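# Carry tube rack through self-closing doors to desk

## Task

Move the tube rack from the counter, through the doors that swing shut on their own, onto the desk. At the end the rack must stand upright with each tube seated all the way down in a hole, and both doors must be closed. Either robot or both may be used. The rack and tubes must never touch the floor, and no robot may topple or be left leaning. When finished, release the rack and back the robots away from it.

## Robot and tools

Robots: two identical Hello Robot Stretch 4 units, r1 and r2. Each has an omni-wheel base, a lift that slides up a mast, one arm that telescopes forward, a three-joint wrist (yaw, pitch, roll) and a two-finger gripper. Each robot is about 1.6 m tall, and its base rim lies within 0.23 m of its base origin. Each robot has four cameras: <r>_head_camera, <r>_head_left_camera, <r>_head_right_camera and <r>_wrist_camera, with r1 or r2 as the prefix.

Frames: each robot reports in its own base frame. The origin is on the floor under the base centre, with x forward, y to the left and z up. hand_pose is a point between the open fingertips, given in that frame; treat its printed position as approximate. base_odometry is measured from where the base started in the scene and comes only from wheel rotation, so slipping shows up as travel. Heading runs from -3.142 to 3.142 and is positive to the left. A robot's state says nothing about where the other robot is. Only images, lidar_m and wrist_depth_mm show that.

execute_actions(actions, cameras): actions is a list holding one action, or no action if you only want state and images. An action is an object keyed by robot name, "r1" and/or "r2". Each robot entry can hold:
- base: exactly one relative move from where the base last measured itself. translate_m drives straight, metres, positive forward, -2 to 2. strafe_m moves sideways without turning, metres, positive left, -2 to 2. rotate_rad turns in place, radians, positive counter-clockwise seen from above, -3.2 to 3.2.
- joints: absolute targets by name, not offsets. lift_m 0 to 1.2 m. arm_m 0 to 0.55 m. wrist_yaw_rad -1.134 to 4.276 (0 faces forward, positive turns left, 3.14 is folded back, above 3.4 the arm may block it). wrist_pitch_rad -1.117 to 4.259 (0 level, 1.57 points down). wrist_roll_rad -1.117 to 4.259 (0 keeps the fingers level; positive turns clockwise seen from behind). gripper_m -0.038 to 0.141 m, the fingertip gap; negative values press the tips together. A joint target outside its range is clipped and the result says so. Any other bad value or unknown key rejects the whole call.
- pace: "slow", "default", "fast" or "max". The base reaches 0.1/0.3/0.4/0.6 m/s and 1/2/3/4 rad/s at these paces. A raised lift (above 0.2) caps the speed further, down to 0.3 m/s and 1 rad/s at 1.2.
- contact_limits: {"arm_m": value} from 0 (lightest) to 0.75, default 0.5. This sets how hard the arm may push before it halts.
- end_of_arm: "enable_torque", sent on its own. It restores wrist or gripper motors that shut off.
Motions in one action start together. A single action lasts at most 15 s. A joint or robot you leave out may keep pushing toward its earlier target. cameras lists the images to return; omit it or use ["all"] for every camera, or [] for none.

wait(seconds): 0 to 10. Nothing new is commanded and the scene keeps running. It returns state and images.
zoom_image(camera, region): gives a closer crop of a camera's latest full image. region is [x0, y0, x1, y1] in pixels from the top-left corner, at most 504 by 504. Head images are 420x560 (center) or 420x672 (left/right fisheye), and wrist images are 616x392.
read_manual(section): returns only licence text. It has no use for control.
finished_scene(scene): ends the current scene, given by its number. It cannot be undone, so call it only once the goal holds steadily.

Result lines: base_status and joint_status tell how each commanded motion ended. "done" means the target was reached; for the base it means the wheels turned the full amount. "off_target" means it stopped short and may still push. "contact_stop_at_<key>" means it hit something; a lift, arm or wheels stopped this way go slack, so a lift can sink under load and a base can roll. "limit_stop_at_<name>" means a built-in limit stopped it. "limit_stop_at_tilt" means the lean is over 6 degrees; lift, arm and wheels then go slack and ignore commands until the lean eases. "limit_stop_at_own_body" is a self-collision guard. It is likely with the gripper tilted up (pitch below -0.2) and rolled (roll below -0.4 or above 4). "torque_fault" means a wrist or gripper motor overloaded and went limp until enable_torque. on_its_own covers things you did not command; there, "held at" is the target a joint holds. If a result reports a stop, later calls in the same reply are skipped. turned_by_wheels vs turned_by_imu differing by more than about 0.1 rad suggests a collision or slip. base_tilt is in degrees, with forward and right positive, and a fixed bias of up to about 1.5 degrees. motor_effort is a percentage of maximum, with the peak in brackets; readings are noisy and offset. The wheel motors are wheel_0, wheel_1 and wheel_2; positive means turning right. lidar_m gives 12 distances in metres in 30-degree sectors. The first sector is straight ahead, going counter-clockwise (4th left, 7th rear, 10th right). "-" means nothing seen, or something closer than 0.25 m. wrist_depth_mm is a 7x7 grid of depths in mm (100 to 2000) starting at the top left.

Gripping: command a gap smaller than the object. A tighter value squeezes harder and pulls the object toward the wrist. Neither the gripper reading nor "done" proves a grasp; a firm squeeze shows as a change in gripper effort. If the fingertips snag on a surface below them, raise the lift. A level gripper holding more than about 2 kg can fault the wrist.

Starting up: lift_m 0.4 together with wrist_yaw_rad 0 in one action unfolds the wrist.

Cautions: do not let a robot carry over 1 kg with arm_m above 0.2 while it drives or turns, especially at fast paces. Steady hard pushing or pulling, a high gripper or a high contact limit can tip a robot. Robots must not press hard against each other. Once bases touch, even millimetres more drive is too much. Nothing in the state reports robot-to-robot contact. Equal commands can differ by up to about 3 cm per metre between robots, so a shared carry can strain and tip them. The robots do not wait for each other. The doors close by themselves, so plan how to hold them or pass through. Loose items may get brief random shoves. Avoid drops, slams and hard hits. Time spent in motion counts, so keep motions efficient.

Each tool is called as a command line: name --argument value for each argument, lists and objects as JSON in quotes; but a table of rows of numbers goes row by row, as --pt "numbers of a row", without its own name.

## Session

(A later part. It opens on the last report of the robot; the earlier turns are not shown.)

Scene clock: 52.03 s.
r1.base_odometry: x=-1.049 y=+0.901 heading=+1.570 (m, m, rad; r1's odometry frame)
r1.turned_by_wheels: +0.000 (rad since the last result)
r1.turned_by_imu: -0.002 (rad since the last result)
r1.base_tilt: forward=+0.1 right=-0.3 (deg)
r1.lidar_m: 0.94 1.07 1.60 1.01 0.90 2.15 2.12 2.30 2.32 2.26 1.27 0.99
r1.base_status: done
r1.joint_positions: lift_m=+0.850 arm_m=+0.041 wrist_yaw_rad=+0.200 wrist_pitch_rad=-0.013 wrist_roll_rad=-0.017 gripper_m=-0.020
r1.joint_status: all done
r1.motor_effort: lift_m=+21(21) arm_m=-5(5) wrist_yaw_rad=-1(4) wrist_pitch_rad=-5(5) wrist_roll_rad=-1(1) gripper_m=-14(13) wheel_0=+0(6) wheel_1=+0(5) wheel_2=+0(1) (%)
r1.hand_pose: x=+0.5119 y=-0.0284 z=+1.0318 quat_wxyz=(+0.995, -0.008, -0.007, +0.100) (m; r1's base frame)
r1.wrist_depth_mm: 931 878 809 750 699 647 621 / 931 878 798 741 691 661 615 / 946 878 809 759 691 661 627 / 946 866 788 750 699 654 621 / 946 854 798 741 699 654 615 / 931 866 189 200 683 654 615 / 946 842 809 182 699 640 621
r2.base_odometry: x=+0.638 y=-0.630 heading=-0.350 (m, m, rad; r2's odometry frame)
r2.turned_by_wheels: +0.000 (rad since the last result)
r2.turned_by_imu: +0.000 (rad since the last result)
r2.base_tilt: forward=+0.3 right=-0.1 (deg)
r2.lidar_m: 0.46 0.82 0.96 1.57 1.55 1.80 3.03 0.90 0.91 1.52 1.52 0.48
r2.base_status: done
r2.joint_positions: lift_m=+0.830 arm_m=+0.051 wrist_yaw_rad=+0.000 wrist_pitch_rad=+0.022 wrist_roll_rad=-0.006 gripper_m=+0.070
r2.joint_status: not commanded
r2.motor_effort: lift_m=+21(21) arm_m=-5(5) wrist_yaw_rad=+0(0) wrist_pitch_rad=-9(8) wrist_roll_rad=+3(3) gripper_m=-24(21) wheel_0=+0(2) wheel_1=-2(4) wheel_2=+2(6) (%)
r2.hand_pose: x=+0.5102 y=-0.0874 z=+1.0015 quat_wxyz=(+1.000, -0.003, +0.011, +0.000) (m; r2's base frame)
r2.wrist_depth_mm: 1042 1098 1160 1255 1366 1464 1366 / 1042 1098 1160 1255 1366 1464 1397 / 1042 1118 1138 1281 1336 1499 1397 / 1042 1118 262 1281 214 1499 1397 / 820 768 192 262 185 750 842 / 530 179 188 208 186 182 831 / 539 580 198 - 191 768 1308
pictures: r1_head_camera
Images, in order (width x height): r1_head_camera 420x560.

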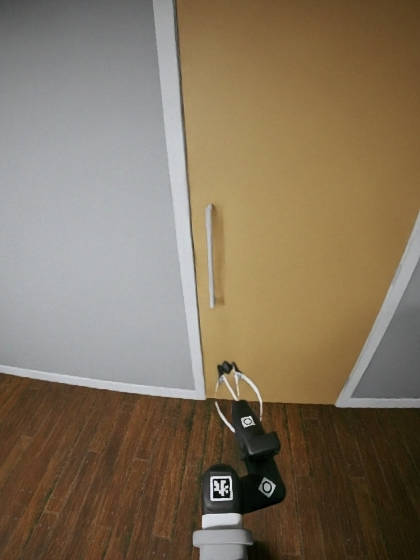

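execute_actions --actions '[{"r1":{"base":{"strafe_m":0.09},"joints":{"wrist_yaw_rad":0,"gripper_m":0.1}}}]' --cameras '[]'

execute_actions --actions '[{"r1":{"joints":{"arm_m":0.5}}}]' --cameras '["r1_wrist_camera"]'

execute_actions --actions '[{"r1":{"joints":{"gripper_m":-0.038}}}]' --cameras '[]'

execute_actions --actions '[{"r1":{"base":{"strafe_m":-0.05},"joints":{"arm_m":0.378,"wrist_yaw_rad":0.15},"pace":"slow"}}]' --cameras '[]'

execute_actions --actions '[{"r1":{"base":{"strafe_m":-0.072},"joints":{"arm_m":0.265,"wrist_yaw_rad":0.3},"pace":"slow"}}]' --cameras '["r1_head_camera"]'

Scene clock: 58.53 s.
r1.base_odometry: x=-1.139 y=+0.901 heading=+1.570 (m, m, rad; r1's odometry frame)
r1.turned_by_wheels: +0.000 (rad since the last result)
r1.turned_by_imu: -0.002 (rad since the last result)
r1.base_tilt: forward=+0.2 right=-0.3 (deg)
r1.lidar_m: 0.95 1.11 1.62 0.94 0.82 2.14 2.11 2.30 2.41 2.38 1.26 1.01
r1.base_status: done
r1.joint_positions: lift_m=+0.850 arm_m=+0.041 wrist_yaw_rad=+0.000 wrist_pitch_rad=-0.013 wrist_roll_rad=-0.017 gripper_m=+0.100
r1.joint_status: all done
r1.motor_effort: lift_m=+21(21) arm_m=-5(5) wrist_yaw_rad=-2(1) wrist_pitch_rad=-5(5) wrist_roll_rad=-1(0) gripper_m=+0(11) wheel_0=-1(8) wheel_1=+0(8) wheel_2=+0(1) (%)
r1.hand_pose: x=+0.5003 y=-0.0874 z=+1.0318 quat_wxyz=(+1.000, -0.008, -0.007, +0.000) (m; r1's base frame)
r1.wrist_depth_mm: 778 778 759 750 732 723 707 / 788 778 750 741 723 715 707 / 798 778 768 732 741 715 699 / 798 778 759 750 732 715 699 / 798 768 759 741 723 715 699 / 788 768 741 732 198 707 699 / 798 778 759 152 732 707 691
r2.base_odometry: x=+0.638 y=-0.630 heading=-0.350 (m, m, rad; r2's odometry frame)
r2.turned_by_wheels: +0.000 (rad since the last result)
r2.turned_by_imu: -0.002 (rad since the last result)
r2.base_tilt: forward=+0.2 right=-0.1 (deg)
r2.lidar_m: 0.45 0.82 0.95 1.57 1.56 1.80 3.04 0.83 0.82 1.55 1.53 0.49
r2.base_status: not commanded
r2.joint_positions: lift_m=+0.830 arm_m=+0.051 wrist_yaw_rad=+0.000 wrist_pitch_rad=+0.022 wrist_roll_rad=-0.006 gripper_m=+0.070
r2.joint_status: not commanded
r2.motor_effort: lift_m=+22(22) arm_m=-5(5) wrist_yaw_rad=+0(1) wrist_pitch_rad=-9(8) wrist_roll_rad=+4(5) gripper_m=-20(21) wheel_0=+0(0) wheel_1=-2(1) wheel_2=+1(1) (%)
r2.hand_pose: x=+0.5102 y=-0.0874 z=+1.0015 quat_wxyz=(+1.000, -0.003, +0.011, +0.000) (m; r2's base frame)
r2.wrist_depth_mm: 1025 1078 1182 1255 1366 1464 1397 / 1025 1098 1160 1255 1366 1499 1397 / 1042 1098 1138 1281 1336 1499 1397 / 1042 1118 196 1255 215 1499 1430 / 809 778 193 262 186 759 842 / 530 179 189 208 186 182 831 / 539 574 198 - 190 768 1308
pictures: none
No camera images: the call's "cameras" was empty. Leave "cameras" out to get every camera's image.

Scene clock: 60.97 s.
r1.base_odometry: x=-1.139 y=+0.901 heading=+1.570 (m, m, rad; r1's odometry frame)
r1.turned_by_wheels: +0.000 (rad since the last result)
r1.turned_by_imu: -0.001 (rad since the last result)
r1.base_tilt: forward=+0.2 right=-0.3 (deg)
r1.lidar_m: 0.93 1.08 1.66 0.95 0.81 2.16 2.10 2.30 2.42 2.36 1.26 1.02
r1.base_status: not commanded
r1.joint_positions: lift_m=+0.850 arm_m=+0.499 wrist_yaw_rad=+0.000 wrist_pitch_rad=-0.013 wrist_roll_rad=-0.017 gripper_m=+0.100
r1.joint_status: all done
r1.motor_effort: lift_m=+21(21) arm_m=+5(4) wrist_yaw_rad=+0(2) wrist_pitch_rad=-4(5) wrist_roll_rad=-1(1) gripper_m=+1(1) wheel_0=-1(1) wheel_1=+0(0) wheel_2=-1(0) (%)
r1.hand_pose: x=+0.9585 y=-0.0874 z=+1.0319 quat_wxyz=(+1.000, -0.008, -0.007, +0.000) (m; r1's base frame)
r1.wrist_depth_mm: 300 279 286 278 276 270 267 / 301 279 289 279 277 271 265 / 297 279 286 279 276 271 266 / 301 278 287 279 276 270 266 / 298 281 287 281 276 268 265 / 298 278 285 279 197 268 264 / 298 277 286 152 274 268 264
r2.base_odometry: x=+0.638 y=-0.630 heading=-0.350 (m, m, rad; r2's odometry frame)
r2.turned_by_wheels: +0.000 (rad since the last result)
r2.turned_by_imu: -0.001 (rad since the last result)
r2.base_tilt: forward=+0.2 right=-0.1 (deg)
r2.lidar_m: 0.44 0.81 0.94 1.55 1.57 1.80 3.01 0.85 0.82 1.52 1.53 0.48
r2.base_status: not commanded
r2.joint_positions: lift_m=+0.830 arm_m=+0.051 wrist_yaw_rad=+0.000 wrist_pitch_rad=+0.022 wrist_roll_rad=-0.006 gripper_m=+0.070
r2.joint_status: not commanded
r2.motor_effort: lift_m=+21(22) arm_m=-5(5) wrist_yaw_rad=+1(0) wrist_pitch_rad=-8(8) wrist_roll_rad=+4(4) gripper_m=-24(20) wheel_0=+0(0) wheel_1=-2(2) wheel_2=+2(1) (%)
r2.hand_pose: x=+0.5102 y=-0.0874 z=+1.0015 quat_wxyz=(+1.000, -0.003, +0.011, +0.000) (m; r2's base frame)
r2.wrist_depth_mm: 1025 1098 1182 1255 1336 1430 1366 / 1025 1118 1182 1255 1366 1464 1397 / 1060 1098 1160 1281 1336 1464 1430 / 1042 1118 197 1281 215 1464 1430 / 809 768 193 263 186 750 842 / 535 179 189 208 186 182 831 / 539 574 198 - 190 768 1336
pictures: r1_wrist_camera
Images, in order (width x height): r1_wrist_camera 616x392.

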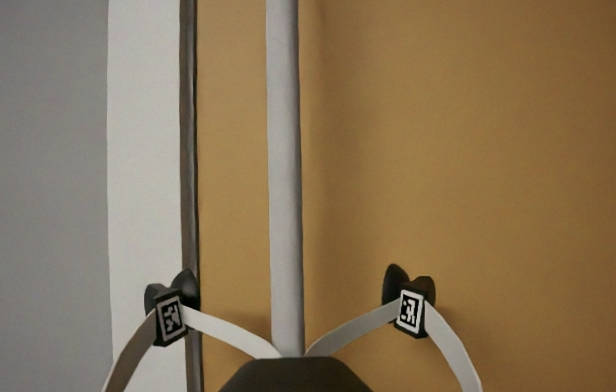

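Scene clock: 63.03 s.
r1.base_odometry: x=-1.139 y=+0.901 heading=+1.570 (m, m, rad; r1's odometry frame)
r1.turned_by_wheels: +0.000 (rad since the last result)
r1.turned_by_imu: +0.000 (rad since the last result)
r1.base_tilt: forward=+0.2 right=-0.3 (deg)
r1.lidar_m: 0.93 1.08 1.64 0.92 0.81 2.16 2.12 2.32 2.39 2.37 1.26 1.00
r1.base_status: not commanded
r1.joint_positions: lift_m=+0.850 arm_m=+0.499 wrist_yaw_rad=+0.002 wrist_pitch_rad=-0.013 wrist_roll_rad=-0.017 gripper_m=-0.037
r1.joint_status: all done
r1.motor_effort: lift_m=+21(21) arm_m=+3(5) wrist_yaw_rad=-8(11) wrist_pitch_rad=-5(4) wrist_roll_rad=-1(1) gripper_m=-25(30) wheel_0=+0(1) wheel_1=+1(1) wheel_2=+2(2) (%)
r1.hand_pose: x=+0.9590 y=-0.0867 z=+1.0319 quat_wxyz=(+1.000, -0.008, -0.007, +0.001) (m; r1's base frame)
r1.wrist_depth_mm: 300 278 274 268 264 259 257 / 301 279 274 268 264 259 256 / 298 281 273 267 264 258 255 / 300 279 274 267 264 259 256 / 301 279 272 266 264 260 255 / 300 279 191 200 181 259 254 / 300 151 273 200 263 257 255
r2.base_odometry: x=+0.638 y=-0.630 heading=-0.350 (m, m, rad; r2's odometry frame)
r2.turned_by_wheels: +0.000 (rad since the last result)
r2.turned_by_imu: -0.001 (rad since the last result)
r2.base_tilt: forward=+0.2 right=-0.1 (deg)
r2.lidar_m: 0.44 0.82 0.95 1.56 1.56 1.80 3.03 0.84 0.81 1.54 1.53 0.46
r2.base_status: not commanded
r2.joint_positions: lift_m=+0.830 arm_m=+0.051 wrist_yaw_rad=+0.000 wrist_pitch_rad=+0.022 wrist_roll_rad=-0.006 gripper_m=+0.070
r2.joint_status: not commanded
r2.motor_effort: lift_m=+22(21) arm_m=-5(5) wrist_yaw_rad=-1(0) wrist_pitch_rad=-8(8) wrist_roll_rad=+3(3) gripper_m=-24(20) wheel_0=+0(0) wheel_1=-2(2) wheel_2=+1(2) (%)
r2.hand_pose: x=+0.5102 y=-0.0874 z=+1.0015 quat_wxyz=(+1.000, -0.003, +0.011, +0.000) (m; r2's base frame)
r2.wrist_depth_mm: 1025 1118 1160 1255 1336 1464 1397 / 1042 1118 1182 1255 1366 1464 1397 / 1042 1118 1160 1255 1336 1464 1397 / 1060 1118 196 1255 215 1499 1430 / 820 778 193 263 185 750 842 / 535 179 189 208 185 182 831 / 539 580 198 - 190 768 1308
pictures: none
No camera images: the call's "cameras" was empty. Leave "cameras" out to get every camera's image.

Scene clock: 65.53 s.
r1.base_odometry: x=-1.090 y=+0.901 heading=+1.571 (m, m, rad; r1's odometry frame)
r1.turned_by_wheels: +0.001 (rad since the last result)
r1.turned_by_imu: +0.000 (rad since the last result)
r1.base_tilt: forward=+0.2 right=-0.3 (deg)
r1.lidar_m: 0.83 1.08 1.63 0.97 0.84 2.15 2.11 2.29 2.32 2.30 1.27 0.94
r1.base_status: done
r1.joint_positions: lift_m=+0.850 arm_m=+0.379 wrist_yaw_rad=+0.155 wrist_pitch_rad=-0.013 wrist_roll_rad=-0.017 gripper_m=-0.037
r1.joint_status: all done
r1.on_its_own: wrist_yaw_rad is at rest, and its effort (-19) is outside its rest range (-13 to +13)
r1.motor_effort: lift_m=+21(21) arm_m=-6(9) wrist_yaw_rad=-19(53) wrist_pitch_rad=-5(4) wrist_roll_rad=-1(1) gripper_m=-22(23) wheel_0=+7(10) wheel_1=+2(17) wheel_2=+5(11) (%)
r1.hand_pose: x=+0.8484 y=-0.0417 z=+1.0319 quat_wxyz=(+0.997, -0.008, -0.007, +0.078) (m; r1's base frame)
r1.wrist_depth_mm: 480 452 274 266 264 257 254 / 480 449 273 265 263 258 252 / 477 449 274 266 263 258 254 / 480 445 276 266 262 256 252 / 480 442 276 265 262 256 252 / 477 442 190 201 182 256 253 / 477 151 273 200 262 254 253
r2.base_odometry: x=+0.638 y=-0.630 heading=-0.350 (m, m, rad; r2's odometry frame)
r2.turned_by_wheels: +0.000 (rad since the last result)
r2.turned_by_imu: -0.001 (rad since the last result)
r2.base_tilt: forward=+0.1 right=-0.1 (deg)
r2.lidar_m: 0.45 0.82 0.95 1.56 1.56 1.78 3.00 0.89 0.87 1.54 1.52 0.49
r2.base_status: not commanded
r2.joint_positions: lift_m=+0.830 arm_m=+0.051 wrist_yaw_rad=+0.000 wrist_pitch_rad=+0.022 wrist_roll_rad=-0.006 gripper_m=+0.070
r2.joint_status: not commanded
r2.motor_effort: lift_m=+21(22) arm_m=-5(5) wrist_yaw_rad=-1(0) wrist_pitch_rad=-9(8) wrist_roll_rad=+5(4) gripper_m=-22(24) wheel_0=+0(0) wheel_1=-2(2) wheel_2=+2(1) (%)
r2.hand_pose: x=+0.5102 y=-0.0874 z=+1.0015 quat_wxyz=(+1.000, -0.003, +0.011, +0.000) (m; r2's base frame)
r2.wrist_depth_mm: 1025 1098 1160 1229 1366 1464 1366 / 1042 1118 1182 1281 1366 1464 1397 / 1060 1098 1138 1255 1336 1464 1397 / 1042 1118 197 1281 215 1499 1430 / 831 778 193 263 186 759 842 / 530 179 189 208 186 183 831 / 544 580 198 - 190 768 1336
pictures: none
No camera images: the call's "cameras" was empty. Leave "cameras" out to get every camera's image.

Scene clock: 67.93 s.
r1.base_odometry: x=-1.018 y=+0.901 heading=+1.573 (m, m, rad; r1's odometry frame)
r1.turned_by_wheels: +0.002 (rad since the last result)
r1.turned_by_imu: +0.001 (rad since the last result)
r1.base_tilt: forward=+0.2 right=-0.2 (deg)
r1.lidar_m: 0.69 1.08 1.60 1.04 0.93 2.16 2.12 2.34 2.28 2.23 1.28 0.86
r1.base_status: done
r1.joint_positions: lift_m=+0.850 arm_m=+0.266 wrist_yaw_rad=+0.311 wrist_pitch_rad=-0.013 wrist_roll_rad=-0.017 gripper_m=-0.037
r1.joint_status: all done
r1.on_its_own: wrist_yaw_rad is at rest, and its effort (-35) is outside its rest range (-13 to +13)
r1.motor_effort: lift_m=+21(21) arm_m=-5(7) wrist_yaw_rad=-35(49) wrist_pitch_rad=-5(6) wrist_roll_rad=-1(1) gripper_m=-25(25) wheel_0=+10(16) wheel_1=+5(11) wheel_2=+6(6) (%)
r1.hand_pose: x=+0.7382 y=+0.0052 z=+1.0318 quat_wxyz=(+0.988, -0.007, -0.008, +0.155) (m; r1's base frame)
r1.wrist_depth_mm: 741 661 274 266 260 255 251 / 750 654 276 266 262 255 249 / 750 654 274 265 260 254 250 / 759 654 273 265 260 254 249 / 759 654 273 265 260 255 249 / 750 654 191 200 258 254 249 / 750 154 273 200 262 251 249
r2.base_odometry: x=+0.638 y=-0.630 heading=-0.350 (m, m, rad; r2's odometry frame)
r2.turned_by_wheels: +0.000 (rad since the last result)
r2.turned_by_imu: -0.001 (rad since the last result)
r2.base_tilt: forward=+0.2 right=-0.2 (deg)
r2.lidar_m: 0.46 0.82 0.96 1.57 1.55 1.79 3.01 0.93 0.92 1.53 1.52 0.48
r2.base_status: not commanded
r2.joint_positions: lift_m=+0.830 arm_m=+0.051 wrist_yaw_rad=+0.000 wrist_pitch_rad=+0.022 wrist_roll_rad=-0.006 gripper_m=+0.070
r2.joint_status: not commanded
r2.motor_effort: lift_m=+22(21) arm_m=-5(5) wrist_yaw_rad=+0(2) wrist_pitch_rad=-8(8) wrist_roll_rad=+5(5) gripper_m=-20(22) wheel_0=+0(0) wheel_1=-1(2) wheel_2=+1(2) (%)
r2.hand_pose: x=+0.5102 y=-0.0874 z=+1.0015 quat_wxyz=(+1.000, -0.003, +0.011, +0.000) (m; r2's base frame)
r2.wrist_depth_mm: 1025 1118 1160 1255 1336 1464 1366 / 1025 1098 1160 1255 1366 1464 1397 / 1042 1118 1160 1281 1336 1464 1397 / 1042 1118 196 1281 215 1499 1397 / 820 768 192 263 185 750 842 / 530 179 189 208 186 182 820 / 539 574 198 - 190 768 1308
pictures: r1_head_camera
Images, in order (width x height): r1_head_camera 420x560.

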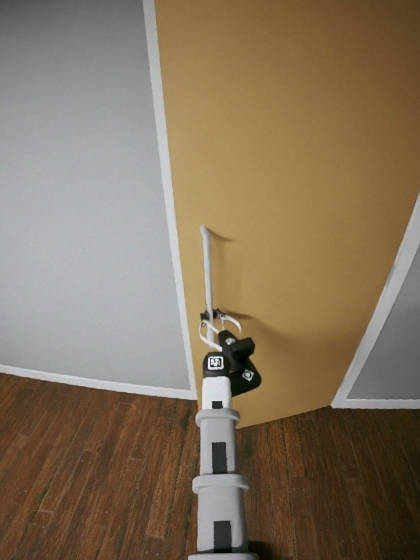

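execute_actions --actions '[{"r1":{"base":{"strafe_m":-0.06},"joints":{"arm_m":0.165,"wrist_yaw_rad":0.45},"pace":"slow"}}]' --cameras '[]'

execute_actions --actions '[{"r1":{"base":{"strafe_m":-0.09},"joints":{"arm_m":0.08,"wrist_yaw_rad":0.6},"pace":"slow"}}]' --cameras '["r1_head_camera"]'

Scene clock: 71.37 s.
r1.base_odometry: x=-0.958 y=+0.901 heading=+1.573 (m, m, rad; r1's odometry frame)
r1.turned_by_wheels: +0.000 (rad since the last result)
r1.turned_by_imu: -0.001 (rad since the last result)
r1.base_tilt: forward=+0.2 right=-0.3 (deg)
r1.lidar_m: 0.61 1.08 1.58 1.06 0.98 2.15 2.12 2.33 2.20 2.17 1.26 0.77
r1.base_status: done
r1.joint_positions: lift_m=+0.850 arm_m=+0.166 wrist_yaw_rad=+0.450 wrist_pitch_rad=-0.012 wrist_roll_rad=-0.017 gripper_m=-0.037
r1.joint_status: all done
r1.motor_effort: lift_m=+21(21) arm_m=-6(8) wrist_yaw_rad=+1(35) wrist_pitch_rad=-7(7) wrist_roll_rad=-1(1) gripper_m=-19(23) wheel_0=+2(13) wheel_1=+1(14) wheel_2=+1(5) (%)
r1.hand_pose: x=+0.6347 y=+0.0468 z=+1.0316 quat_wxyz=(+0.975, -0.007, -0.008, +0.223) (m; r1's base frame)
r1.wrist_depth_mm: 1118 931 277 266 262 255 251 / 1138 917 276 267 263 255 250 / 1118 904 274 267 263 257 251 / 1160 917 276 266 260 255 251 / 1160 917 274 265 262 256 251 / 1138 917 196 200 180 255 252 / 1138 148 274 202 263 252 251
r2.base_odometry: x=+0.638 y=-0.630 heading=-0.350 (m, m, rad; r2's odometry frame)
r2.turned_by_wheels: +0.000 (rad since the last result)
r2.turned_by_imu: -0.001 (rad since the last result)
r2.base_tilt: forward=+0.2 right=-0.1 (deg)
r2.lidar_m: 0.44 0.82 0.94 1.56 1.56 1.80 3.02 0.98 0.98 1.53 1.52 0.48
r2.base_status: not commanded
r2.joint_positions: lift_m=+0.830 arm_m=+0.051 wrist_yaw_rad=+0.000 wrist_pitch_rad=+0.022 wrist_roll_rad=-0.006 gripper_m=+0.070
r2.joint_status: not commanded
r2.motor_effort: lift_m=+22(22) arm_m=-5(5) wrist_yaw_rad=-1(0) wrist_pitch_rad=-8(8) wrist_roll_rad=+4(4) gripper_m=-24(23) wheel_0=+0(0) wheel_1=-2(1) wheel_2=+2(2) (%)
r2.hand_pose: x=+0.5102 y=-0.0874 z=+1.0015 quat_wxyz=(+1.000, -0.003, +0.011, +0.000) (m; r2's base frame)
r2.wrist_depth_mm: 1042 1098 1160 1255 1336 1464 1397 / 1025 1098 1182 1255 1366 1464 1397 / 1042 1118 1160 1255 1336 1499 1397 / 1042 1118 197 1281 215 1499 1397 / 820 778 193 262 185 759 842 / 530 179 189 208 185 182 831 / 539 574 198 - 190 768 1336
pictures: none
No camera images: the call's "cameras" was empty. Leave "cameras" out to get every camera's image.

Scene clock: 73.50 s.
r1.base_odometry: x=-0.868 y=+0.901 heading=+1.573 (m, m, rad; r1's odometry frame)
r1.turned_by_wheels: +0.000 (rad since the last result)
r1.turned_by_imu: -0.001 (rad since the last result)
r1.base_tilt: forward=+0.2 right=-0.3 (deg)
r1.lidar_m: 0.50 0.55 1.59 1.13 1.06 2.18 2.13 2.32 2.13 2.11 1.22 0.74
r1.base_status: done
r1.joint_positions: lift_m=+0.850 arm_m=+0.081 wrist_yaw_rad=+0.602 wrist_pitch_rad=-0.012 wrist_roll_rad=-0.017 gripper_m=-0.037
r1.joint_status: all done
r1.motor_effort: lift_m=+21(21) arm_m=-6(9) wrist_yaw_rad=-9(71) wrist_pitch_rad=-10(9) wrist_roll_rad=-1(1) gripper_m=-22(26) wheel_0=+3(14) wheel_1=+1(13) wheel_2=+2(5) (%)
r1.hand_pose: x=+0.5391 y=+0.0914 z=+1.0314 quat_wxyz=(+0.955, -0.006, -0.008, +0.297) (m; r1's base frame)
r1.wrist_depth_mm: 1863 1397 277 265 262 254 247 / 1863 1366 276 265 260 252 246 / - 1397 276 263 260 253 247 / - 1366 274 266 258 252 248 / - 1397 276 264 260 252 246 / 1983 1366 195 198 181 252 247 / 1983 147 273 200 259 249 246
r2.base_odometry: x=+0.638 y=-0.630 heading=-0.350 (m, m, rad; r2's odometry frame)
r2.turned_by_wheels: +0.000 (rad since the last result)
r2.turned_by_imu: -0.001 (rad since the last result)
r2.base_tilt: forward=+0.2 right=+0.0 (deg)
r2.lidar_m: 0.45 0.82 0.95 1.56 1.56 1.80 3.04 1.06 1.08 1.54 1.53 0.47
r2.base_status: not commanded
r2.joint_positions: lift_m=+0.830 arm_m=+0.051 wrist_yaw_rad=+0.000 wrist_pitch_rad=+0.022 wrist_roll_rad=-0.006 gripper_m=+0.070
r2.joint_status: not commanded
r2.motor_effort: lift_m=+21(22) arm_m=-5(5) wrist_yaw_rad=-1(1) wrist_pitch_rad=-9(8) wrist_roll_rad=+5(4) gripper_m=-22(18) wheel_0=+0(0) wheel_1=-2(1) wheel_2=+2(2) (%)
r2.hand_pose: x=+0.5102 y=-0.0874 z=+1.0015 quat_wxyz=(+1.000, -0.003, +0.011, +0.000) (m; r2's base frame)
r2.wrist_depth_mm: 1025 1098 1182 1229 1366 1464 1397 / 1042 1098 1182 1255 1366 1430 1397 / 1042 1118 1160 1281 1336 1499 1397 / 1060 1118 197 1255 215 1464 1397 / 809 778 192 264 185 759 842 / 530 179 189 208 186 182 831 / 539 574 199 - 190 768 1336
pictures: r1_head_camera
Images, in order (width x height): r1_head_camera 420x560.

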